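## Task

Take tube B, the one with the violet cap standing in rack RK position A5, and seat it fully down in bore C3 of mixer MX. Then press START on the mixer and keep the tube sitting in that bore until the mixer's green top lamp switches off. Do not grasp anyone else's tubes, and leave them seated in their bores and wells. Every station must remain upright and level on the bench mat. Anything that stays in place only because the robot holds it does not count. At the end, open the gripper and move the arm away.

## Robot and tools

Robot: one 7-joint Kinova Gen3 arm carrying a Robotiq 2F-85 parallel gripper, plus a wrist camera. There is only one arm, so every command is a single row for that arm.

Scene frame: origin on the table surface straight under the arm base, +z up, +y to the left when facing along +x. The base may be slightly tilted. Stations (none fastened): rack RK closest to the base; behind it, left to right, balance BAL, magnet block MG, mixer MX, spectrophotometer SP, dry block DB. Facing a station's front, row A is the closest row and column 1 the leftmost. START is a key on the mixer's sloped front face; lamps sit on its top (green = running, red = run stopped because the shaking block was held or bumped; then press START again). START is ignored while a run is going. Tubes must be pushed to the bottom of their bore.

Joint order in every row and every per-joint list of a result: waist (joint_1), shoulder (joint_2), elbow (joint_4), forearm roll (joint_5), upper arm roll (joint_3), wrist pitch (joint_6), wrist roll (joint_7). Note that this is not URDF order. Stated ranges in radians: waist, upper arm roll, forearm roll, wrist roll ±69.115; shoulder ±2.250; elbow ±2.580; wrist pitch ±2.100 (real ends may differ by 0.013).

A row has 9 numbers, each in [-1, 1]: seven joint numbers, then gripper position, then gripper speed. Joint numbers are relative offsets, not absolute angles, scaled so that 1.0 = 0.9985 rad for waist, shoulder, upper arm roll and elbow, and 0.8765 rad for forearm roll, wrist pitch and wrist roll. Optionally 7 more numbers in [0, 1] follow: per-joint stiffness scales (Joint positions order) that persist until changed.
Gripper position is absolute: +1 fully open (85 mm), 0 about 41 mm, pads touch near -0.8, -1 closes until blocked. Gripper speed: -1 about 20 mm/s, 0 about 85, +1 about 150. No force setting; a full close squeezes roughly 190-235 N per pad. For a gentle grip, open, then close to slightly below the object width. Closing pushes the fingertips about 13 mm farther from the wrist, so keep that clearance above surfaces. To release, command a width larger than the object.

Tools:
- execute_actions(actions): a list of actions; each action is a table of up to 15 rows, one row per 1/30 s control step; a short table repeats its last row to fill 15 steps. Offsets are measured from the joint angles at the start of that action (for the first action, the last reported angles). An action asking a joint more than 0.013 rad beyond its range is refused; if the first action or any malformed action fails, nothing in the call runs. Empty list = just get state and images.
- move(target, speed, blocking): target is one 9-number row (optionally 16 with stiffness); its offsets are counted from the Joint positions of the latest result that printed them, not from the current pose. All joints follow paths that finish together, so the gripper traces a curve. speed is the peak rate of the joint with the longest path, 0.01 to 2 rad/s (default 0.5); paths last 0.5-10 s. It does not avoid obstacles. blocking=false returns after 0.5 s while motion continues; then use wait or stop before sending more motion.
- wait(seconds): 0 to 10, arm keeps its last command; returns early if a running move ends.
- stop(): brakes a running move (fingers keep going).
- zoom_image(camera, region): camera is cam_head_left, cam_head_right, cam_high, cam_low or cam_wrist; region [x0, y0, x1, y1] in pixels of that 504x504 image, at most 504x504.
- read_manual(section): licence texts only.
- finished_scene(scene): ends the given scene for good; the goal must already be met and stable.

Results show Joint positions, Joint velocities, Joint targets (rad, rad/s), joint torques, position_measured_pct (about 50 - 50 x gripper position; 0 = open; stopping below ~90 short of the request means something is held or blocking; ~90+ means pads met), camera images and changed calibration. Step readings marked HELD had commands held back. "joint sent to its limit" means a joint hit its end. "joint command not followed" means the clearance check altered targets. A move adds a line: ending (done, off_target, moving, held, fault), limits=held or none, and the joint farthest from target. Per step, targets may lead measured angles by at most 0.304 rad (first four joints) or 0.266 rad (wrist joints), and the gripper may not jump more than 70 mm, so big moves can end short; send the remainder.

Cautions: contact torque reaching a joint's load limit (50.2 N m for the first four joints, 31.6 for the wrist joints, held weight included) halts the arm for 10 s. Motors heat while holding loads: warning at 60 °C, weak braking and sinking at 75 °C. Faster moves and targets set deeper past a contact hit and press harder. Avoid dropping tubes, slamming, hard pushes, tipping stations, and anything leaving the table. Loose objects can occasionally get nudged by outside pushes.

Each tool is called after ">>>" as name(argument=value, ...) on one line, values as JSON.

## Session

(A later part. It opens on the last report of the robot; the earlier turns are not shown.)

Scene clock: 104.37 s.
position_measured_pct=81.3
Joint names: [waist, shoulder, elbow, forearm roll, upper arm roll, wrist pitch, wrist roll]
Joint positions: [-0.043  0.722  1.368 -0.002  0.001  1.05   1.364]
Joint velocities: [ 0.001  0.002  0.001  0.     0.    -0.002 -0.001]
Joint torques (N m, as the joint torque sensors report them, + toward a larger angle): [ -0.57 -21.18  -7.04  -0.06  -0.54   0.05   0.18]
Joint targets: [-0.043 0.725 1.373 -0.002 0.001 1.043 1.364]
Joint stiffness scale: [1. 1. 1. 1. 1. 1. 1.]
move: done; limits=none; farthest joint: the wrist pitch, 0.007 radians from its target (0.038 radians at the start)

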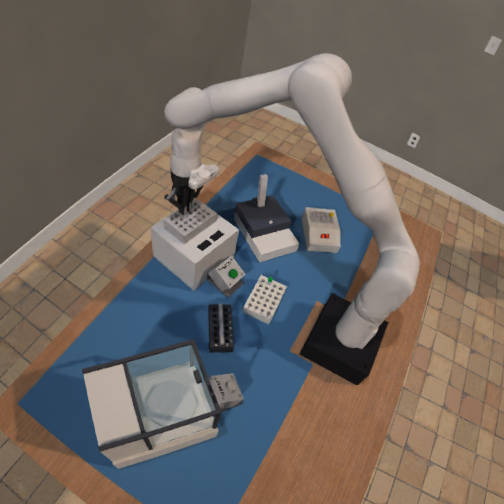

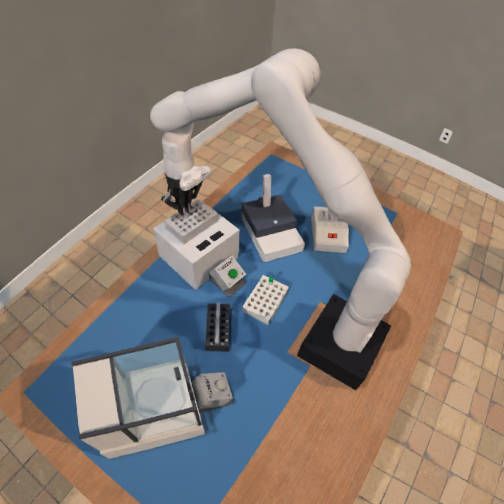

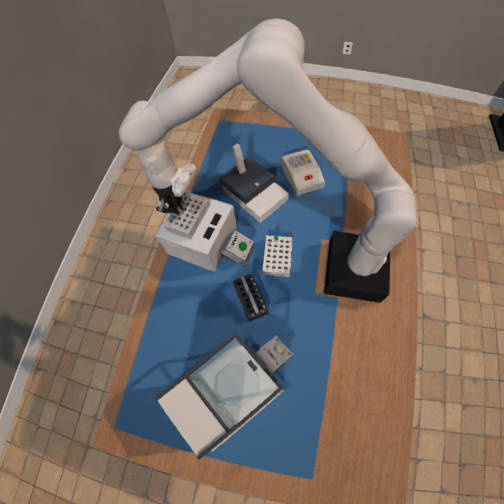

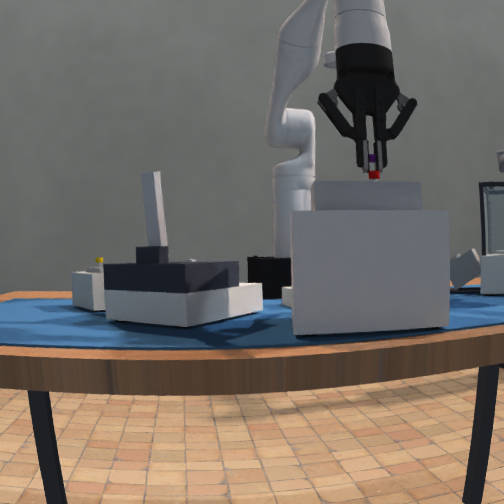

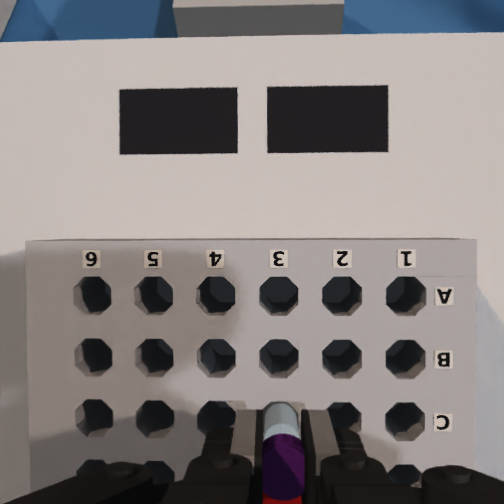

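>>> move(target=[0,0.014,0.019,0,0,-0.036,0,-0.7,0], speed=0.04)

>>> move(target=[0,0,0,0,0,0,0,-0.35,-0.5])

>>> move(target=[0,-0.041,-0.048,0,0,0.102,0,-0.35,0], speed=0.12)

>>> zoom_image(camera="cam_low", region=[310,90,430,210])

Scene clock: 108.90 s.
position_measured_pct=81.3
Joint names: [waist, shoulder, elbow, forearm roll, upper arm roll, wrist pitch, wrist roll]
Joint positions: [-0.043  0.732  1.382 -0.002  0.001  1.026  1.364]
Joint velocities: [ 0.003  0.001  0.    -0.    -0.    -0.001 -0.001]
Joint torques (N m, as the joint torque sensors report them, + toward a larger angle): [ -0.71 -20.7   -6.55  -0.21  -0.67   0.27   0.1 ]
Joint targets: [-0.043 0.736 1.387 -0.002 0.001 1.019 1.364]
Joint stiffness scale: [1. 1. 1. 1. 1. 1. 1.]
move: done; limits=none; farthest joint: the wrist pitch, 0.007 radians from its target (0.032 radians at the start)

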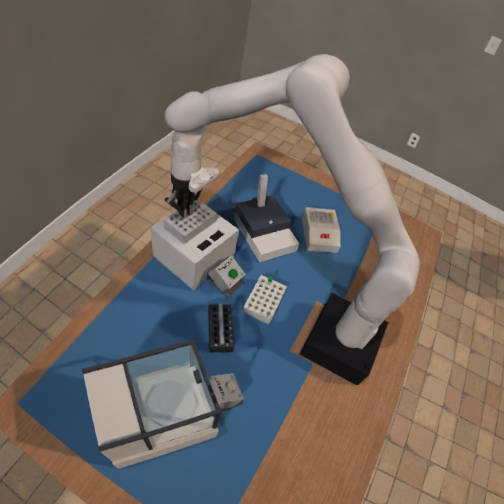

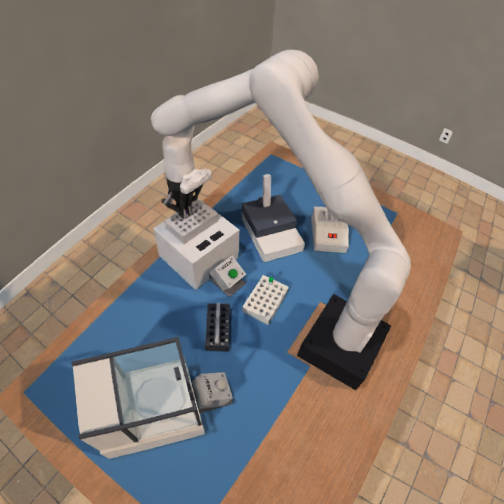

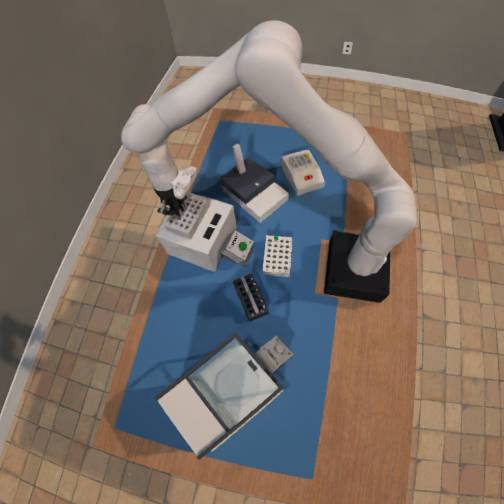

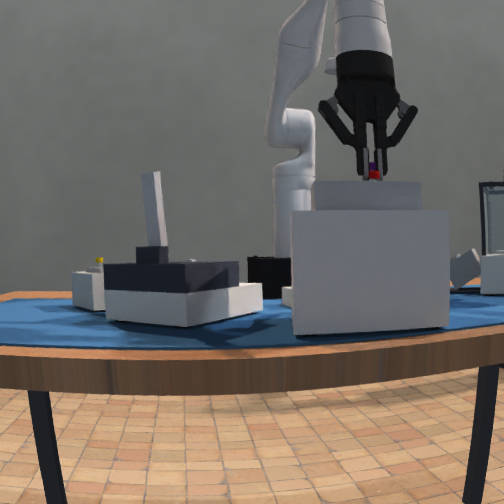

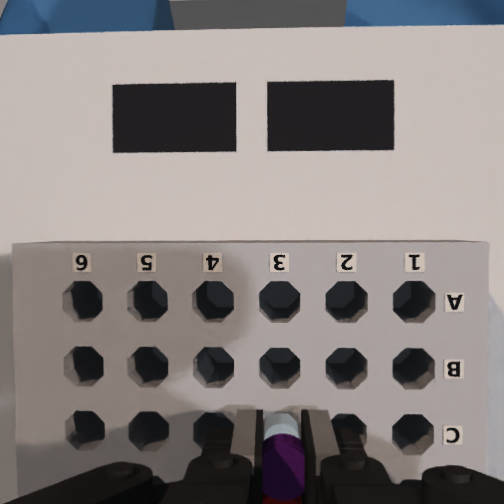

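Scene clock: 109.50 s.
position_measured_pct=67.5
Joint names: [waist, shoulder, elbow, forearm roll, upper arm roll, wrist pitch, wrist roll]
Joint positions: [-0.043  0.732  1.382 -0.002  0.001  1.026  1.364]
Joint velocities: [ 0.001  0.001 -0.001  0.     0.    -0.001  0.001]
Joint torques (N m, as the joint torque sensors report them, + toward a larger angle): [ -0.03 -21.17  -6.74   0.2    0.25   0.1    0.04]
Joint targets: [-0.043 0.732 1.382 -0.002 0.001 1.026 1.364]
Joint stiffness scale: [1. 1. 1. 1. 1. 1. 1.]
move: done; limits=none; farthest joint: the waist, 0.000 radians from its target (0.000 radians at the start)

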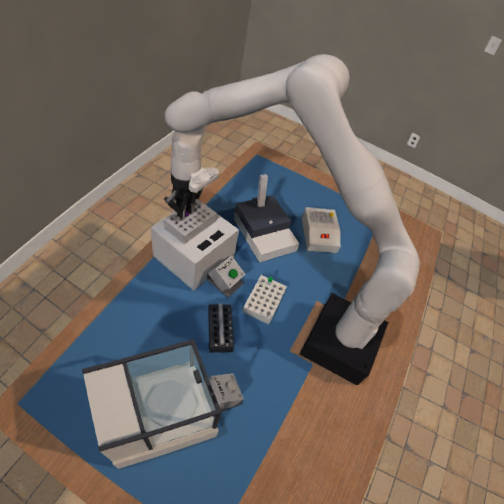

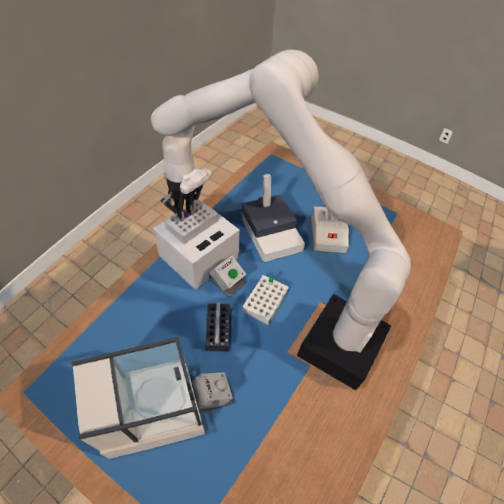

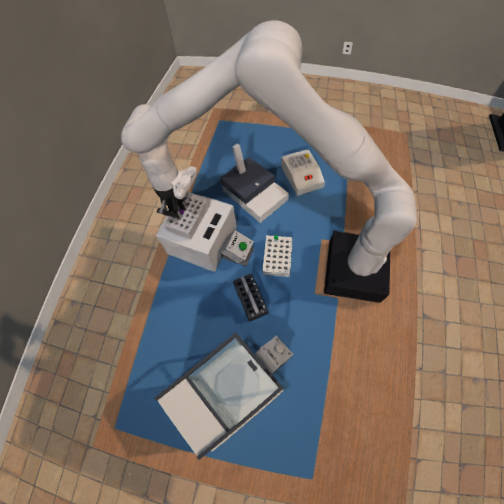

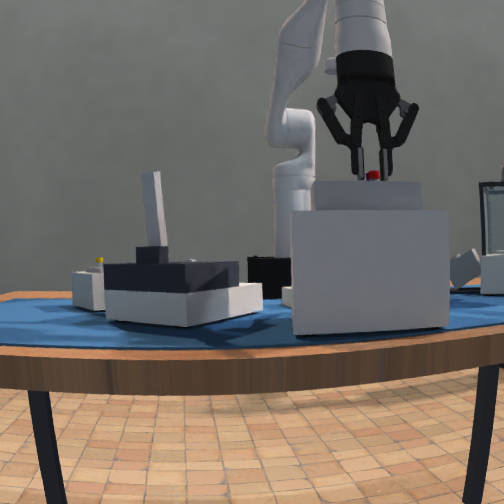

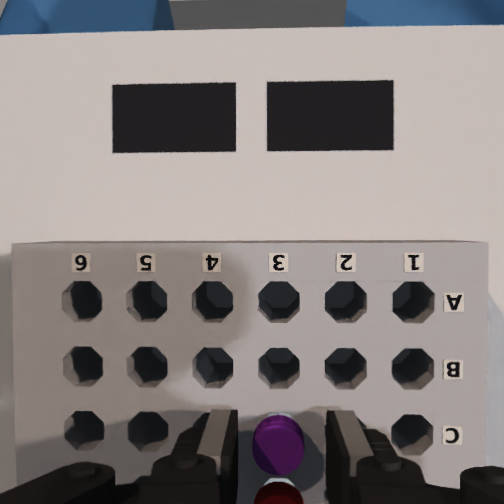

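Scene clock: 110.60 s.
position_measured_pct=67.5
Joint names: [waist, shoulder, elbow, forearm roll, upper arm roll, wrist pitch, wrist roll]
Joint positions: [-0.043  0.694  1.339 -0.002  0.001  1.108  1.364]
Joint velocities: [ 0.001 -0.002  0.001  0.    -0.001  0.     0.001]
Joint torques (N m, as the joint torque sensors report them, + toward a larger angle): [  0.02 -20.33  -7.14   0.33   0.09   0.22   0.04]
Joint targets: [-0.043 0.691 1.334 -0.002 0.001 1.115 1.364]
Joint stiffness scale: [1. 1. 1. 1. 1. 1. 1.]
move: done; limits=none; farthest joint: the wrist pitch, 0.007 radians from its target (0.090 radians at the start)

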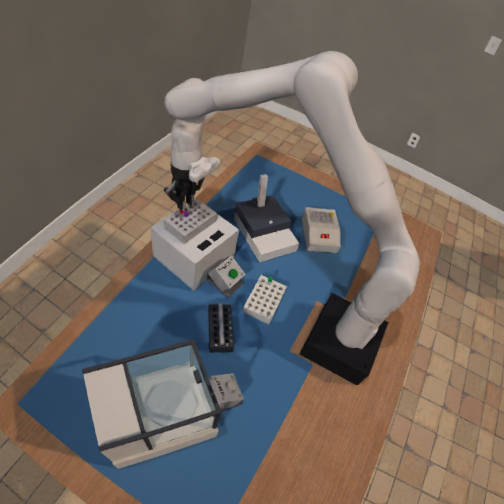

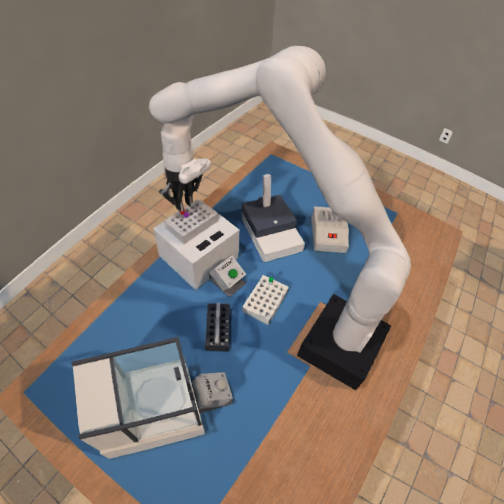

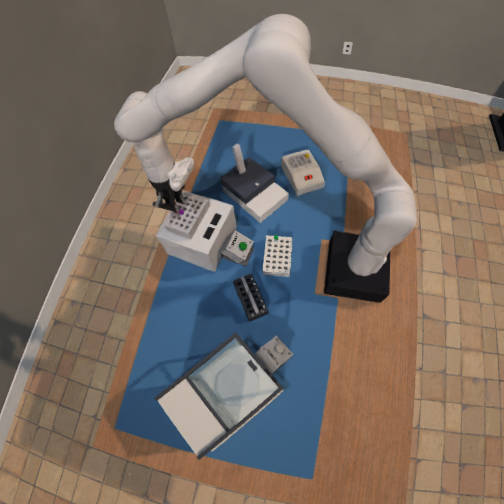

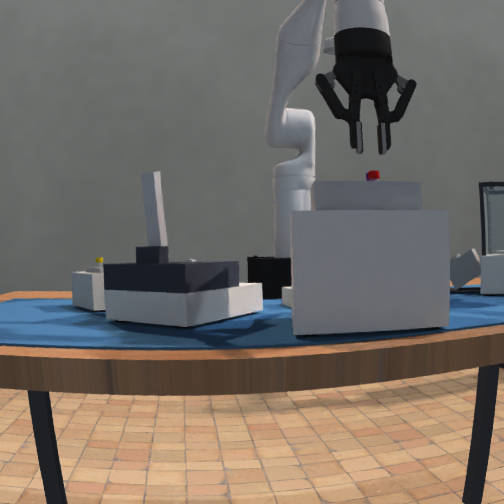

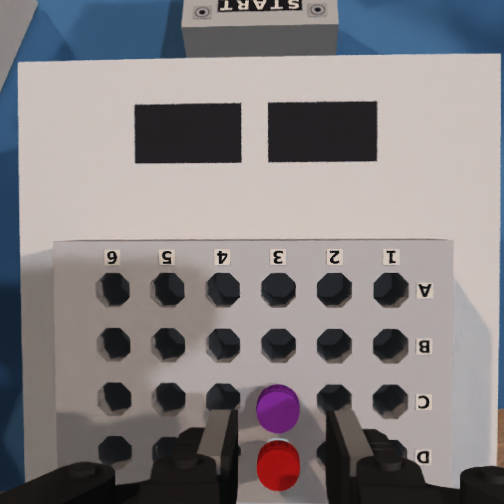

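Region (310, 90, 430, 210) of cam_low's 504x504 image, scaled by 4.200, with more detail than that image has.

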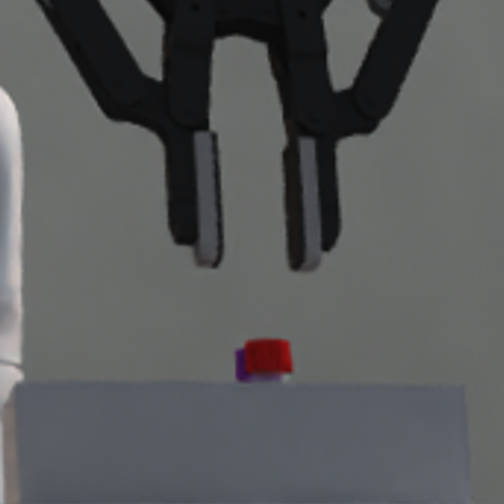

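>>> move(target=[0,0.002,0.036,0,0,-0.045,0,-0.85,0.5], speed=0.1)

>>> move(target=[0,0.025,0.031,0,0,-0.063,0,-0.85,0.5], speed=0.04)

>>> zoom_image(camera="cam_low", region=[310,90,430,210])

Scene clock: 115.57 s.
position_measured_pct=90.5
Joint names: [waist, shoulder, elbow, forearm roll, upper arm roll, wrist pitch, wrist roll]
Joint positions: [-0.043  0.694  1.37  -0.002  0.001  1.076  1.364]
Joint velocities: [ 0.001 -0.     0.002 -0.    -0.     0.     0.   ]
Joint torques (N m, as the joint torque sensors report them, + toward a larger angle): [  0.16 -20.86  -7.26   0.27   0.19   0.14   0.13]
Joint targets: [-0.043 0.696 1.375 -0.002 0.001 1.069 1.364]
Joint stiffness scale: [1. 1. 1. 1. 1. 1. 1.]
move: done; limits=none; farthest joint: the wrist pitch, 0.007 radians from its target (0.040 radians at the start)

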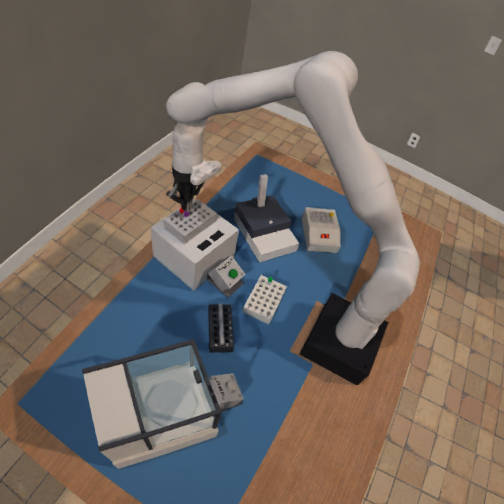

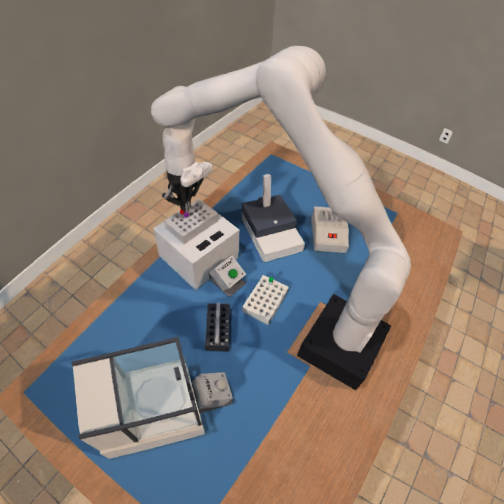

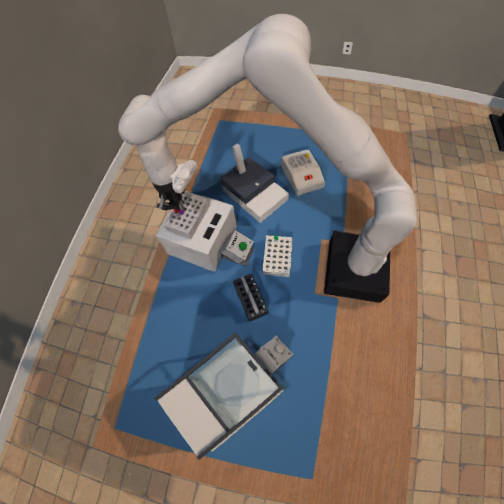

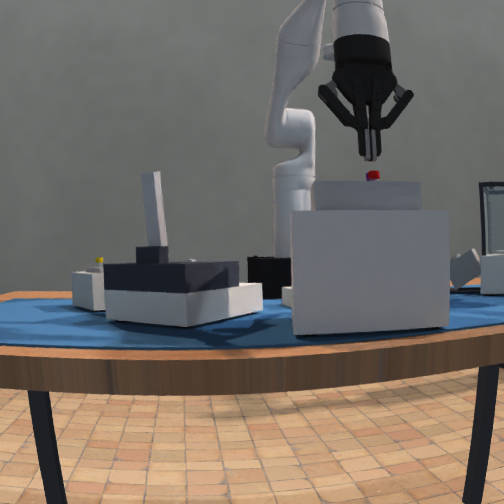

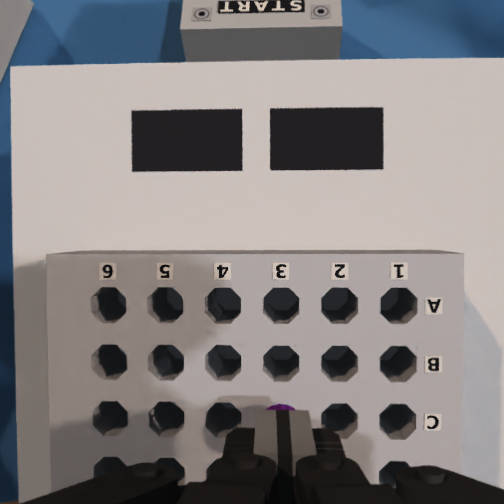

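Scene clock: 117.17 s.
position_measured_pct=90.5
Joint names: [waist, shoulder, elbow, forearm roll, upper arm roll, wrist pitch, wrist roll]
Joint positions: [-0.043  0.713  1.393 -0.002  0.001  1.029  1.364]
Joint velocities: [-0.    -0.001  0.001  0.     0.    -0.     0.   ]
Joint torques (N m, as the joint torque sensors report them, + toward a larger angle): [  0.31 -16.42  -5.17   0.44   0.46  -0.34   0.12]
Joint targets: [-0.043 0.719 1.401 -0.002 0.001 1.021 1.364]
Joint stiffness scale: [1. 1. 1. 1. 1. 1. 1.]
move: done; limits=none; farthest joint: the wrist pitch, 0.009 radians from its target (0.055 radians at the start)

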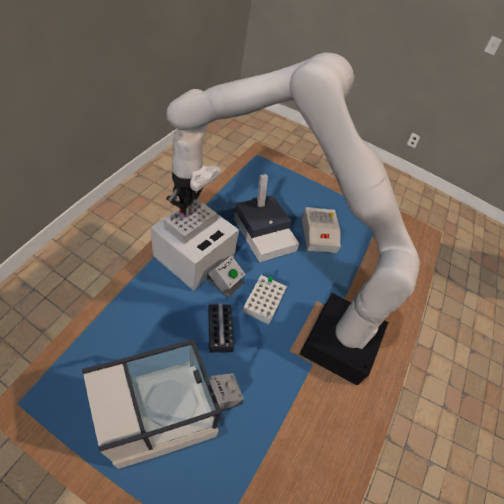

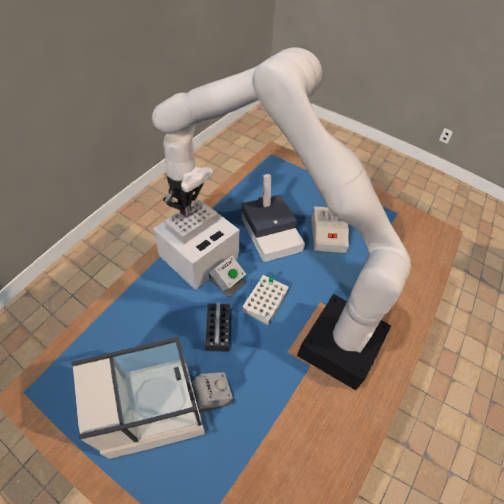

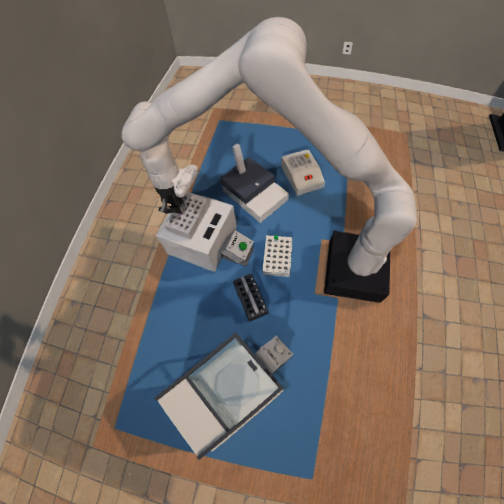

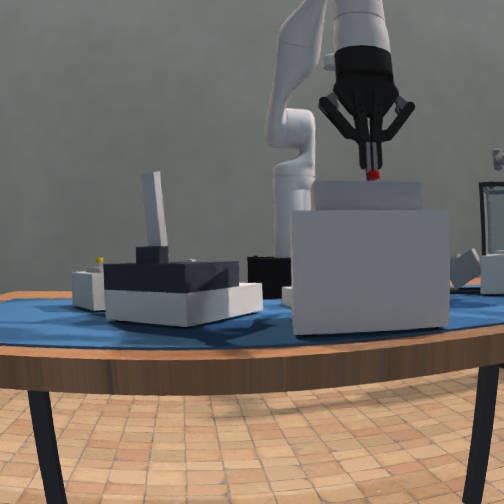

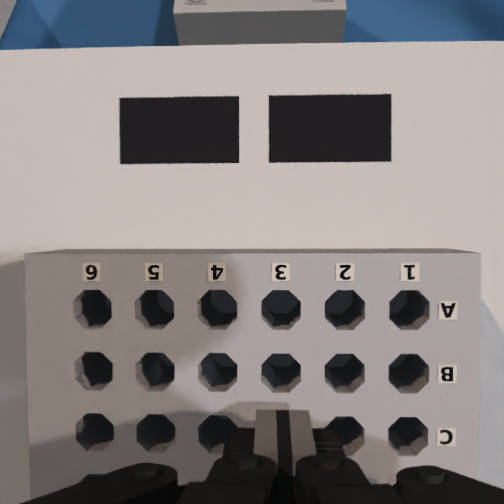

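Region (310, 90, 430, 210) of cam_low's 504x504 image, scaled by 4.200, with more detail than that image has.

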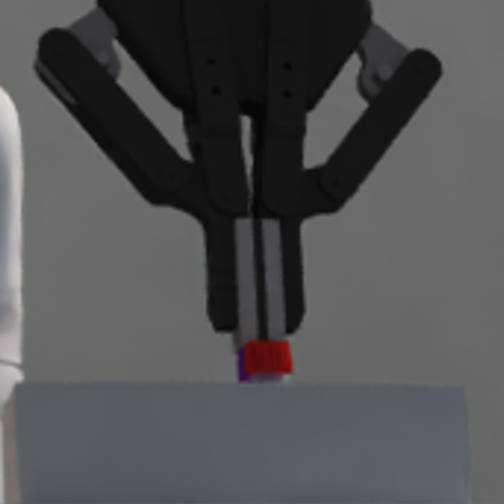

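>>> move(target=[0,0.011,0.011,0,0,-0.01,0,-0.85,0.5], speed=0.04)

>>> move(target=[-0.07,-0.409,0.588,0,0,-0.205,-0.07,-0.85,0.5], speed=0.5)

>>> move(target=[0,0.208,0.128,0,0,-0.383,0,-0.85,0.5], speed=0.5)

Scene clock: 127.03 s.
position_measured_pct=90.5
Joint names: [waist, shoulder, elbow, forearm roll, upper arm roll, wrist pitch, wrist roll]
Joint positions: [-0.043  0.713  1.394 -0.002  0.001  1.029  1.364]
Joint velocities: [ 0.002  0.001  0.001  0.    -0.     0.001  0.   ]
Joint torques (N m, as the joint torque sensors report them, + toward a larger angle): [  0.5  -13.89  -3.9    0.5    0.34  -0.24   0.04]
Joint targets: [-0.043 0.724 1.404 -0.002 0.001 1.021 1.364]
Joint stiffness scale: [1. 1. 1. 1. 1. 1. 1.]
move: off_target; limits=none; farthest joint: the shoulder, 0.011 radians from its target (0.011 radians at the start)

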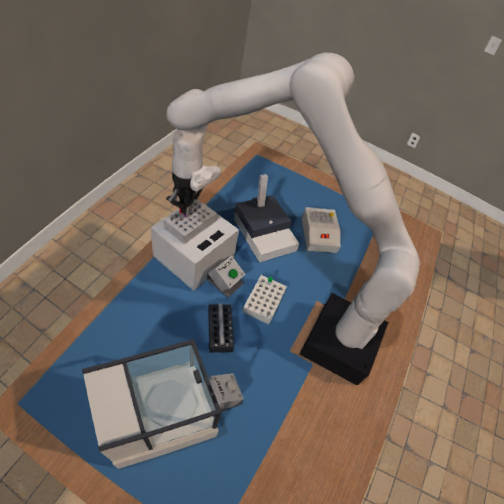

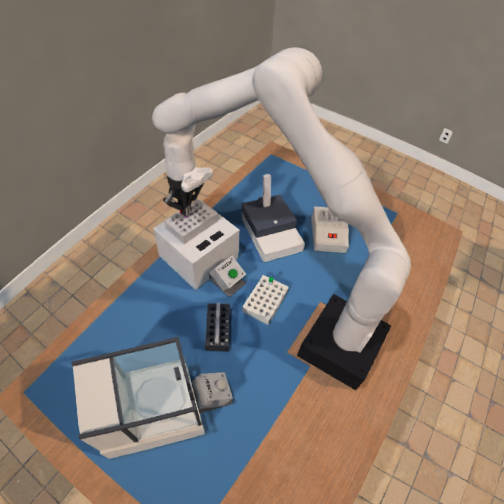

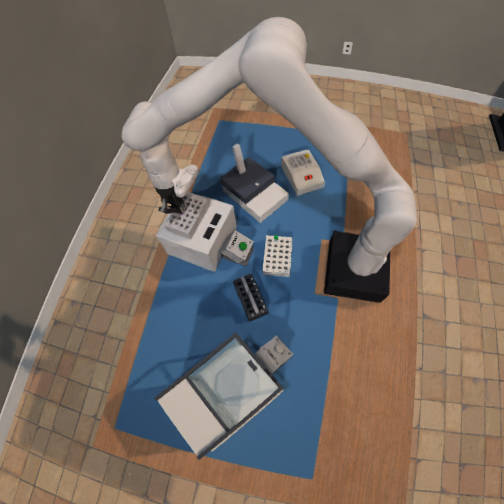

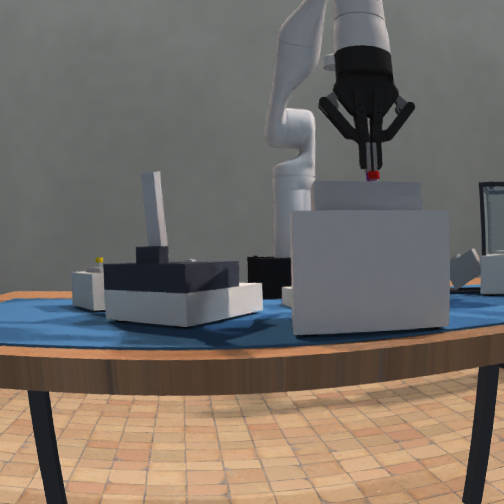

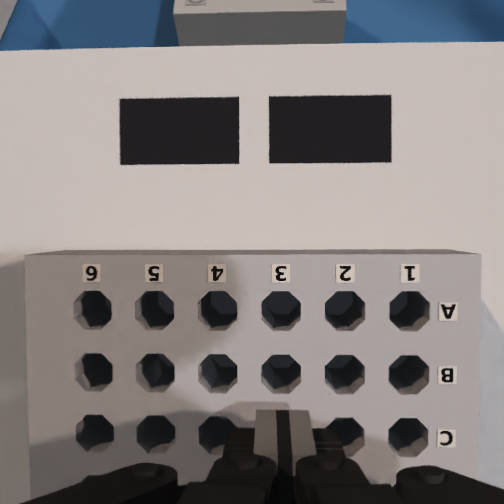

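Scene clock: 128.83 s.
position_measured_pct=90.5
Joint names: [waist, shoulder, elbow, forearm roll, upper arm roll, wrist pitch, wrist roll]
Joint positions: [-0.109  0.307  1.977 -0.002  0.001  0.856  1.313]
Joint velocities: [-0.    -0.002  0.001  0.001 -0.     0.    -0.001]
Joint torques (N m, as the joint torque sensors report them, + toward a larger angle): [  0.08 -12.77  -5.89   0.19  -0.04   0.11   0.08]
Joint targets: [-0.113 0.305 1.982 -0.002 0.001 0.849 1.302]
Joint stiffness scale: [1. 1. 1. 1. 1. 1. 1.]
move: done; limits=none; farthest joint: the wrist roll, 0.010 radians from its target (0.061 radians at the start)

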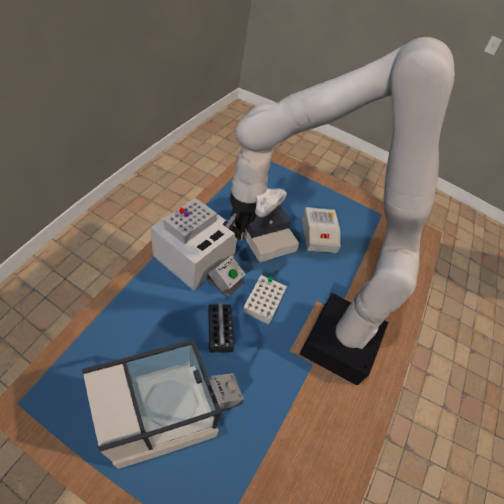

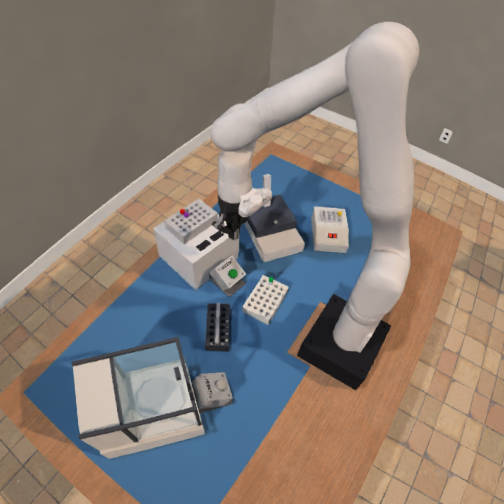

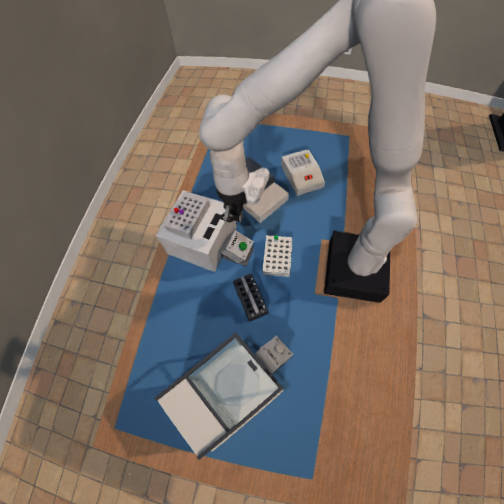

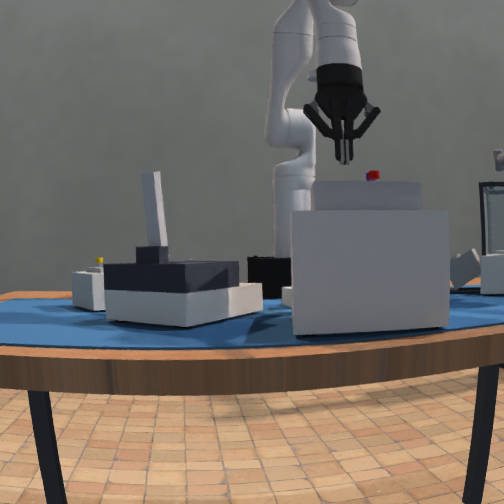

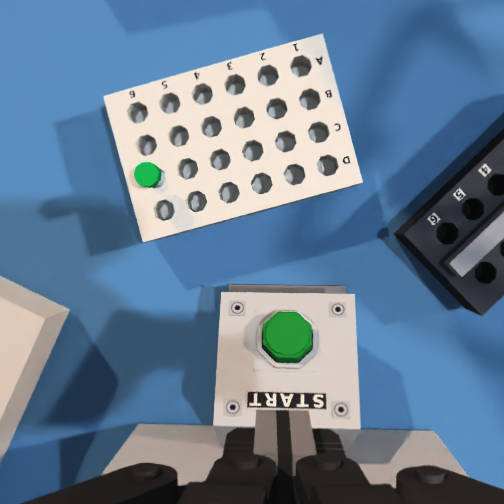

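Scene clock: 130.10 s.
position_measured_pct=90.5
Joint names: [waist, shoulder, elbow, forearm roll, upper arm roll, wrist pitch, wrist roll]
Joint positions: [-0.109  0.512  2.1   -0.002  0.001  0.527  1.313]
Joint velocities: [ 0.     0.002  0.    -0.    -0.    -0.001 -0.002]
Joint torques (N m, as the joint torque sensors report them, + toward a larger angle): [ -0.04 -14.63  -3.89   0.23   0.12   0.08   0.08]
Joint targets: [-0.109 0.515 2.104 -0.002 0.001 0.520 1.313]
Joint stiffness scale: [1. 1. 1. 1. 1. 1. 1.]
move: done; limits=none; farthest joint: the wrist pitch, 0.007 radians from its target (0.336 radians at the start)

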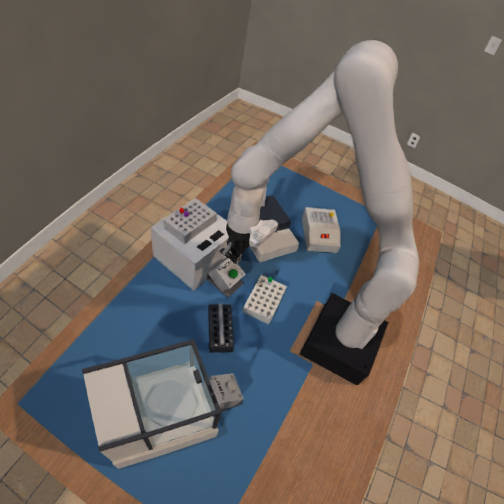

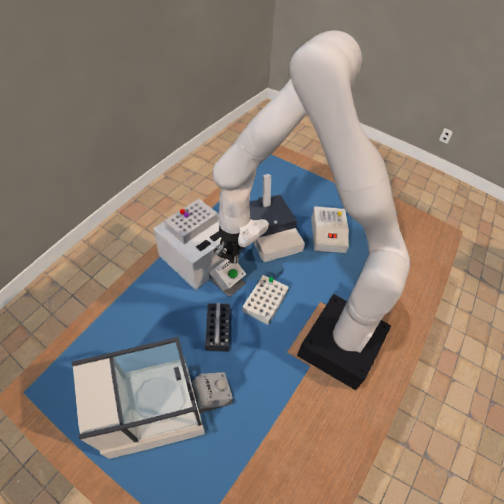

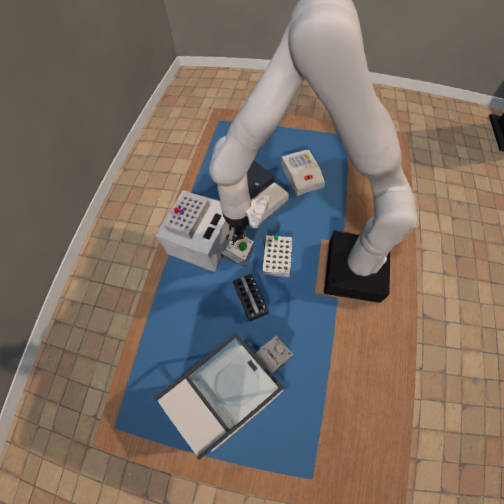

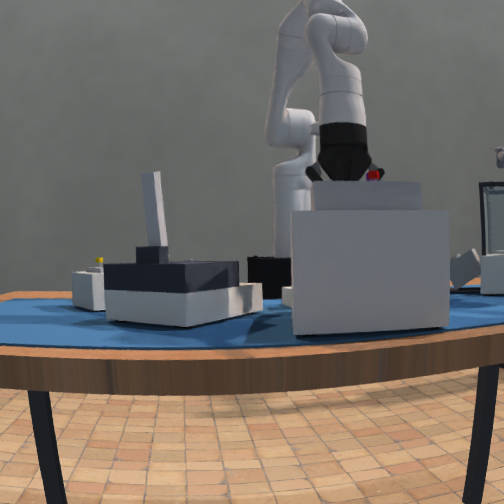

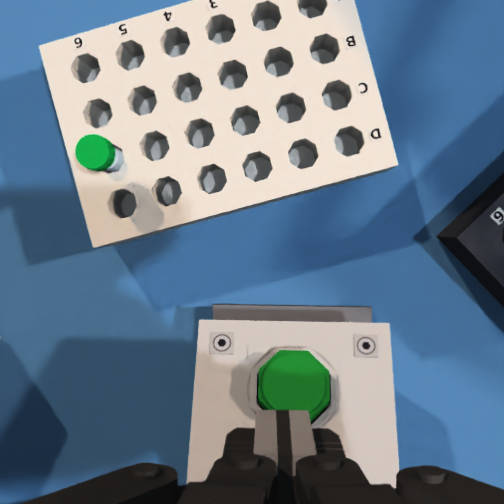

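>>> move(target=[-0.017,0.114,0.034,0,0,-0.168,0,-0.85,0.5], speed=0.15)

>>> move(target=[0,0.035,0.01,0,0,-0.05,0,-0.85,0.5], speed=0.04)

Scene clock: 136.03 s.
position_measured_pct=90.5
Joint names: [waist, shoulder, elbow, forearm roll, upper arm roll, wrist pitch, wrist roll]
Joint positions: [-0.122  0.621  2.128 -0.002  0.001  0.387  1.313]
Joint velocities: [ 0.002  0.    -0.001  0.002 -0.    -0.002  0.001]
Joint torques (N m, as the joint torque sensors report them, + toward a larger angle): [ -0.2  -13.89  -2.03   0.13  -0.33   0.24   0.2 ]
Joint targets: [-0.126 0.626 2.133 -0.002 0.001 0.380 1.313]
Joint stiffness scale: [1. 1. 1. 1. 1. 1. 1.]
move: done; limits=none; farthest joint: the wrist pitch, 0.007 radians from its target (0.148 radians at the start)

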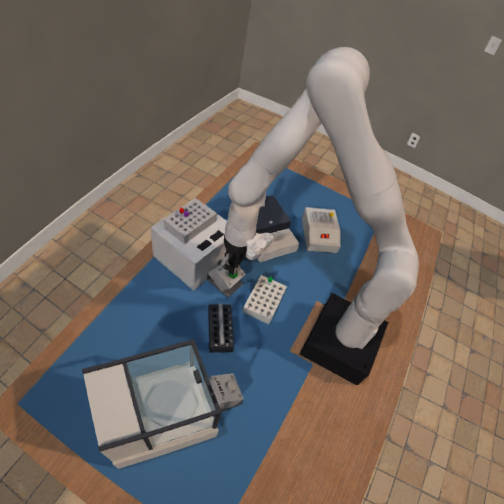

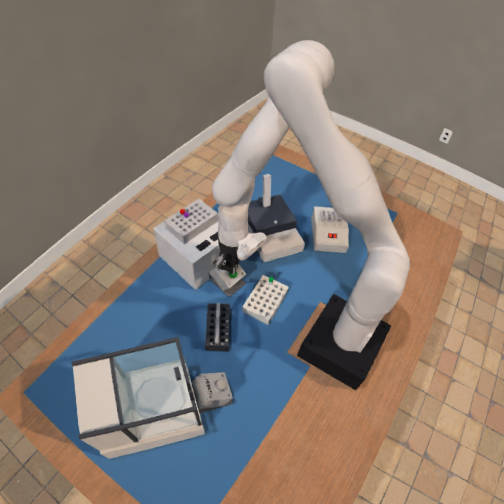

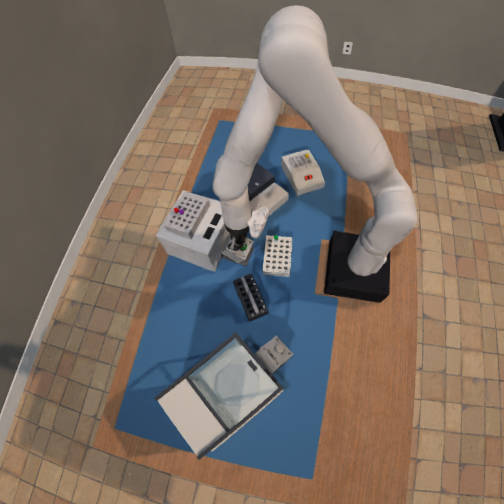

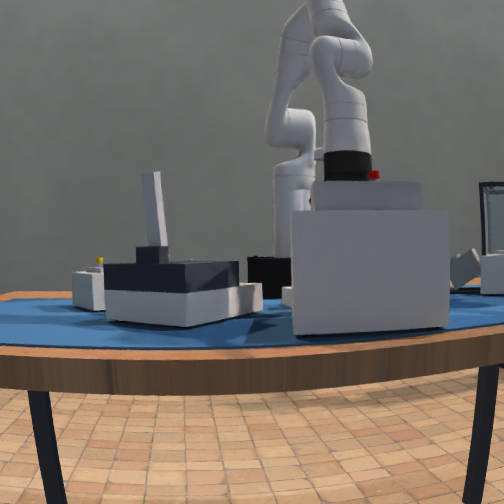

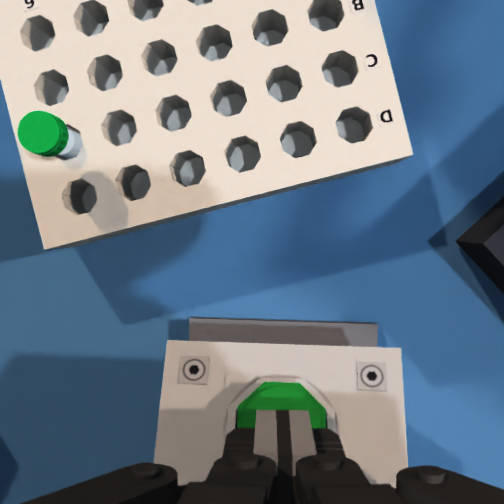

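Scene clock: 137.37 s.
position_measured_pct=90.5
Joint names: [waist, shoulder, elbow, forearm roll, upper arm roll, wrist pitch, wrist roll]
Joint positions: [-0.122  0.636  2.133 -0.002  0.001  0.358  1.313]
Joint velocities: [-0.001  0.001  0.003 -0.     0.    -0.004 -0.001]
Joint torques (N m, as the joint torque sensors report them, + toward a larger angle): [-0.69 -2.01 -1.85 -0.07 -1.23 -1.96  0.17]
Joint targets: [-0.122 0.656 2.138 -0.002 0.001 0.343 1.313]
Joint stiffness scale: [1. 1. 1. 1. 1. 1. 1.]
move: off_target; limits=none; farthest joint: the shoulder, 0.020 radians from its target (0.034 radians at the start)

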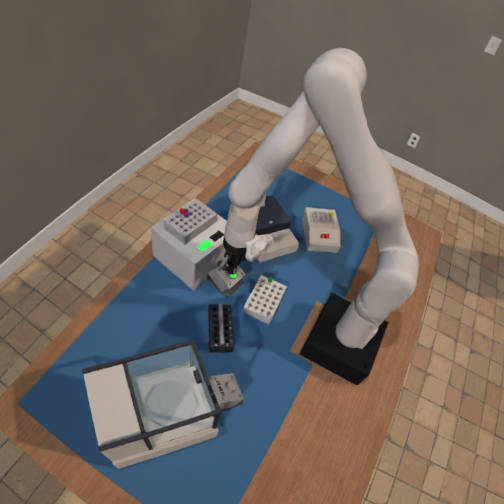

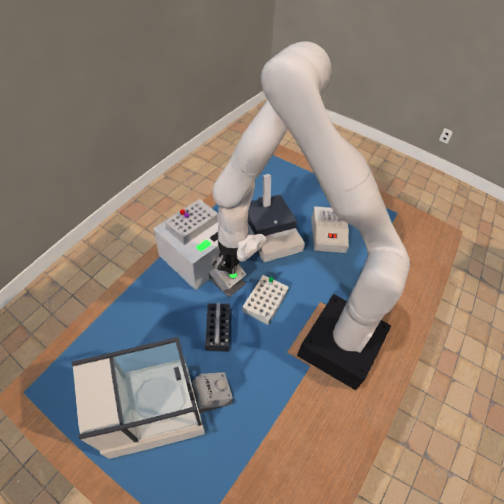

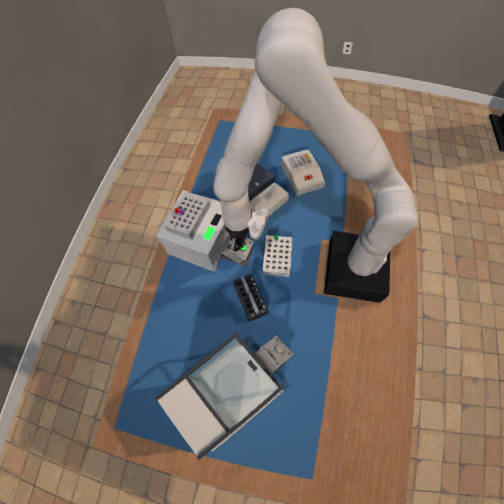

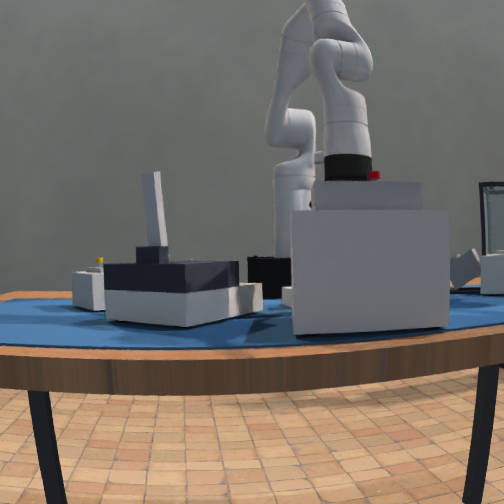

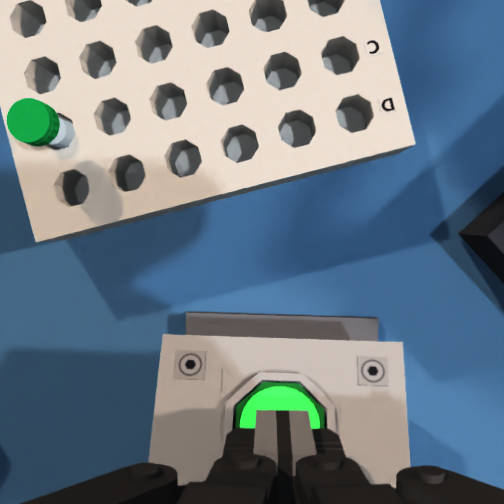

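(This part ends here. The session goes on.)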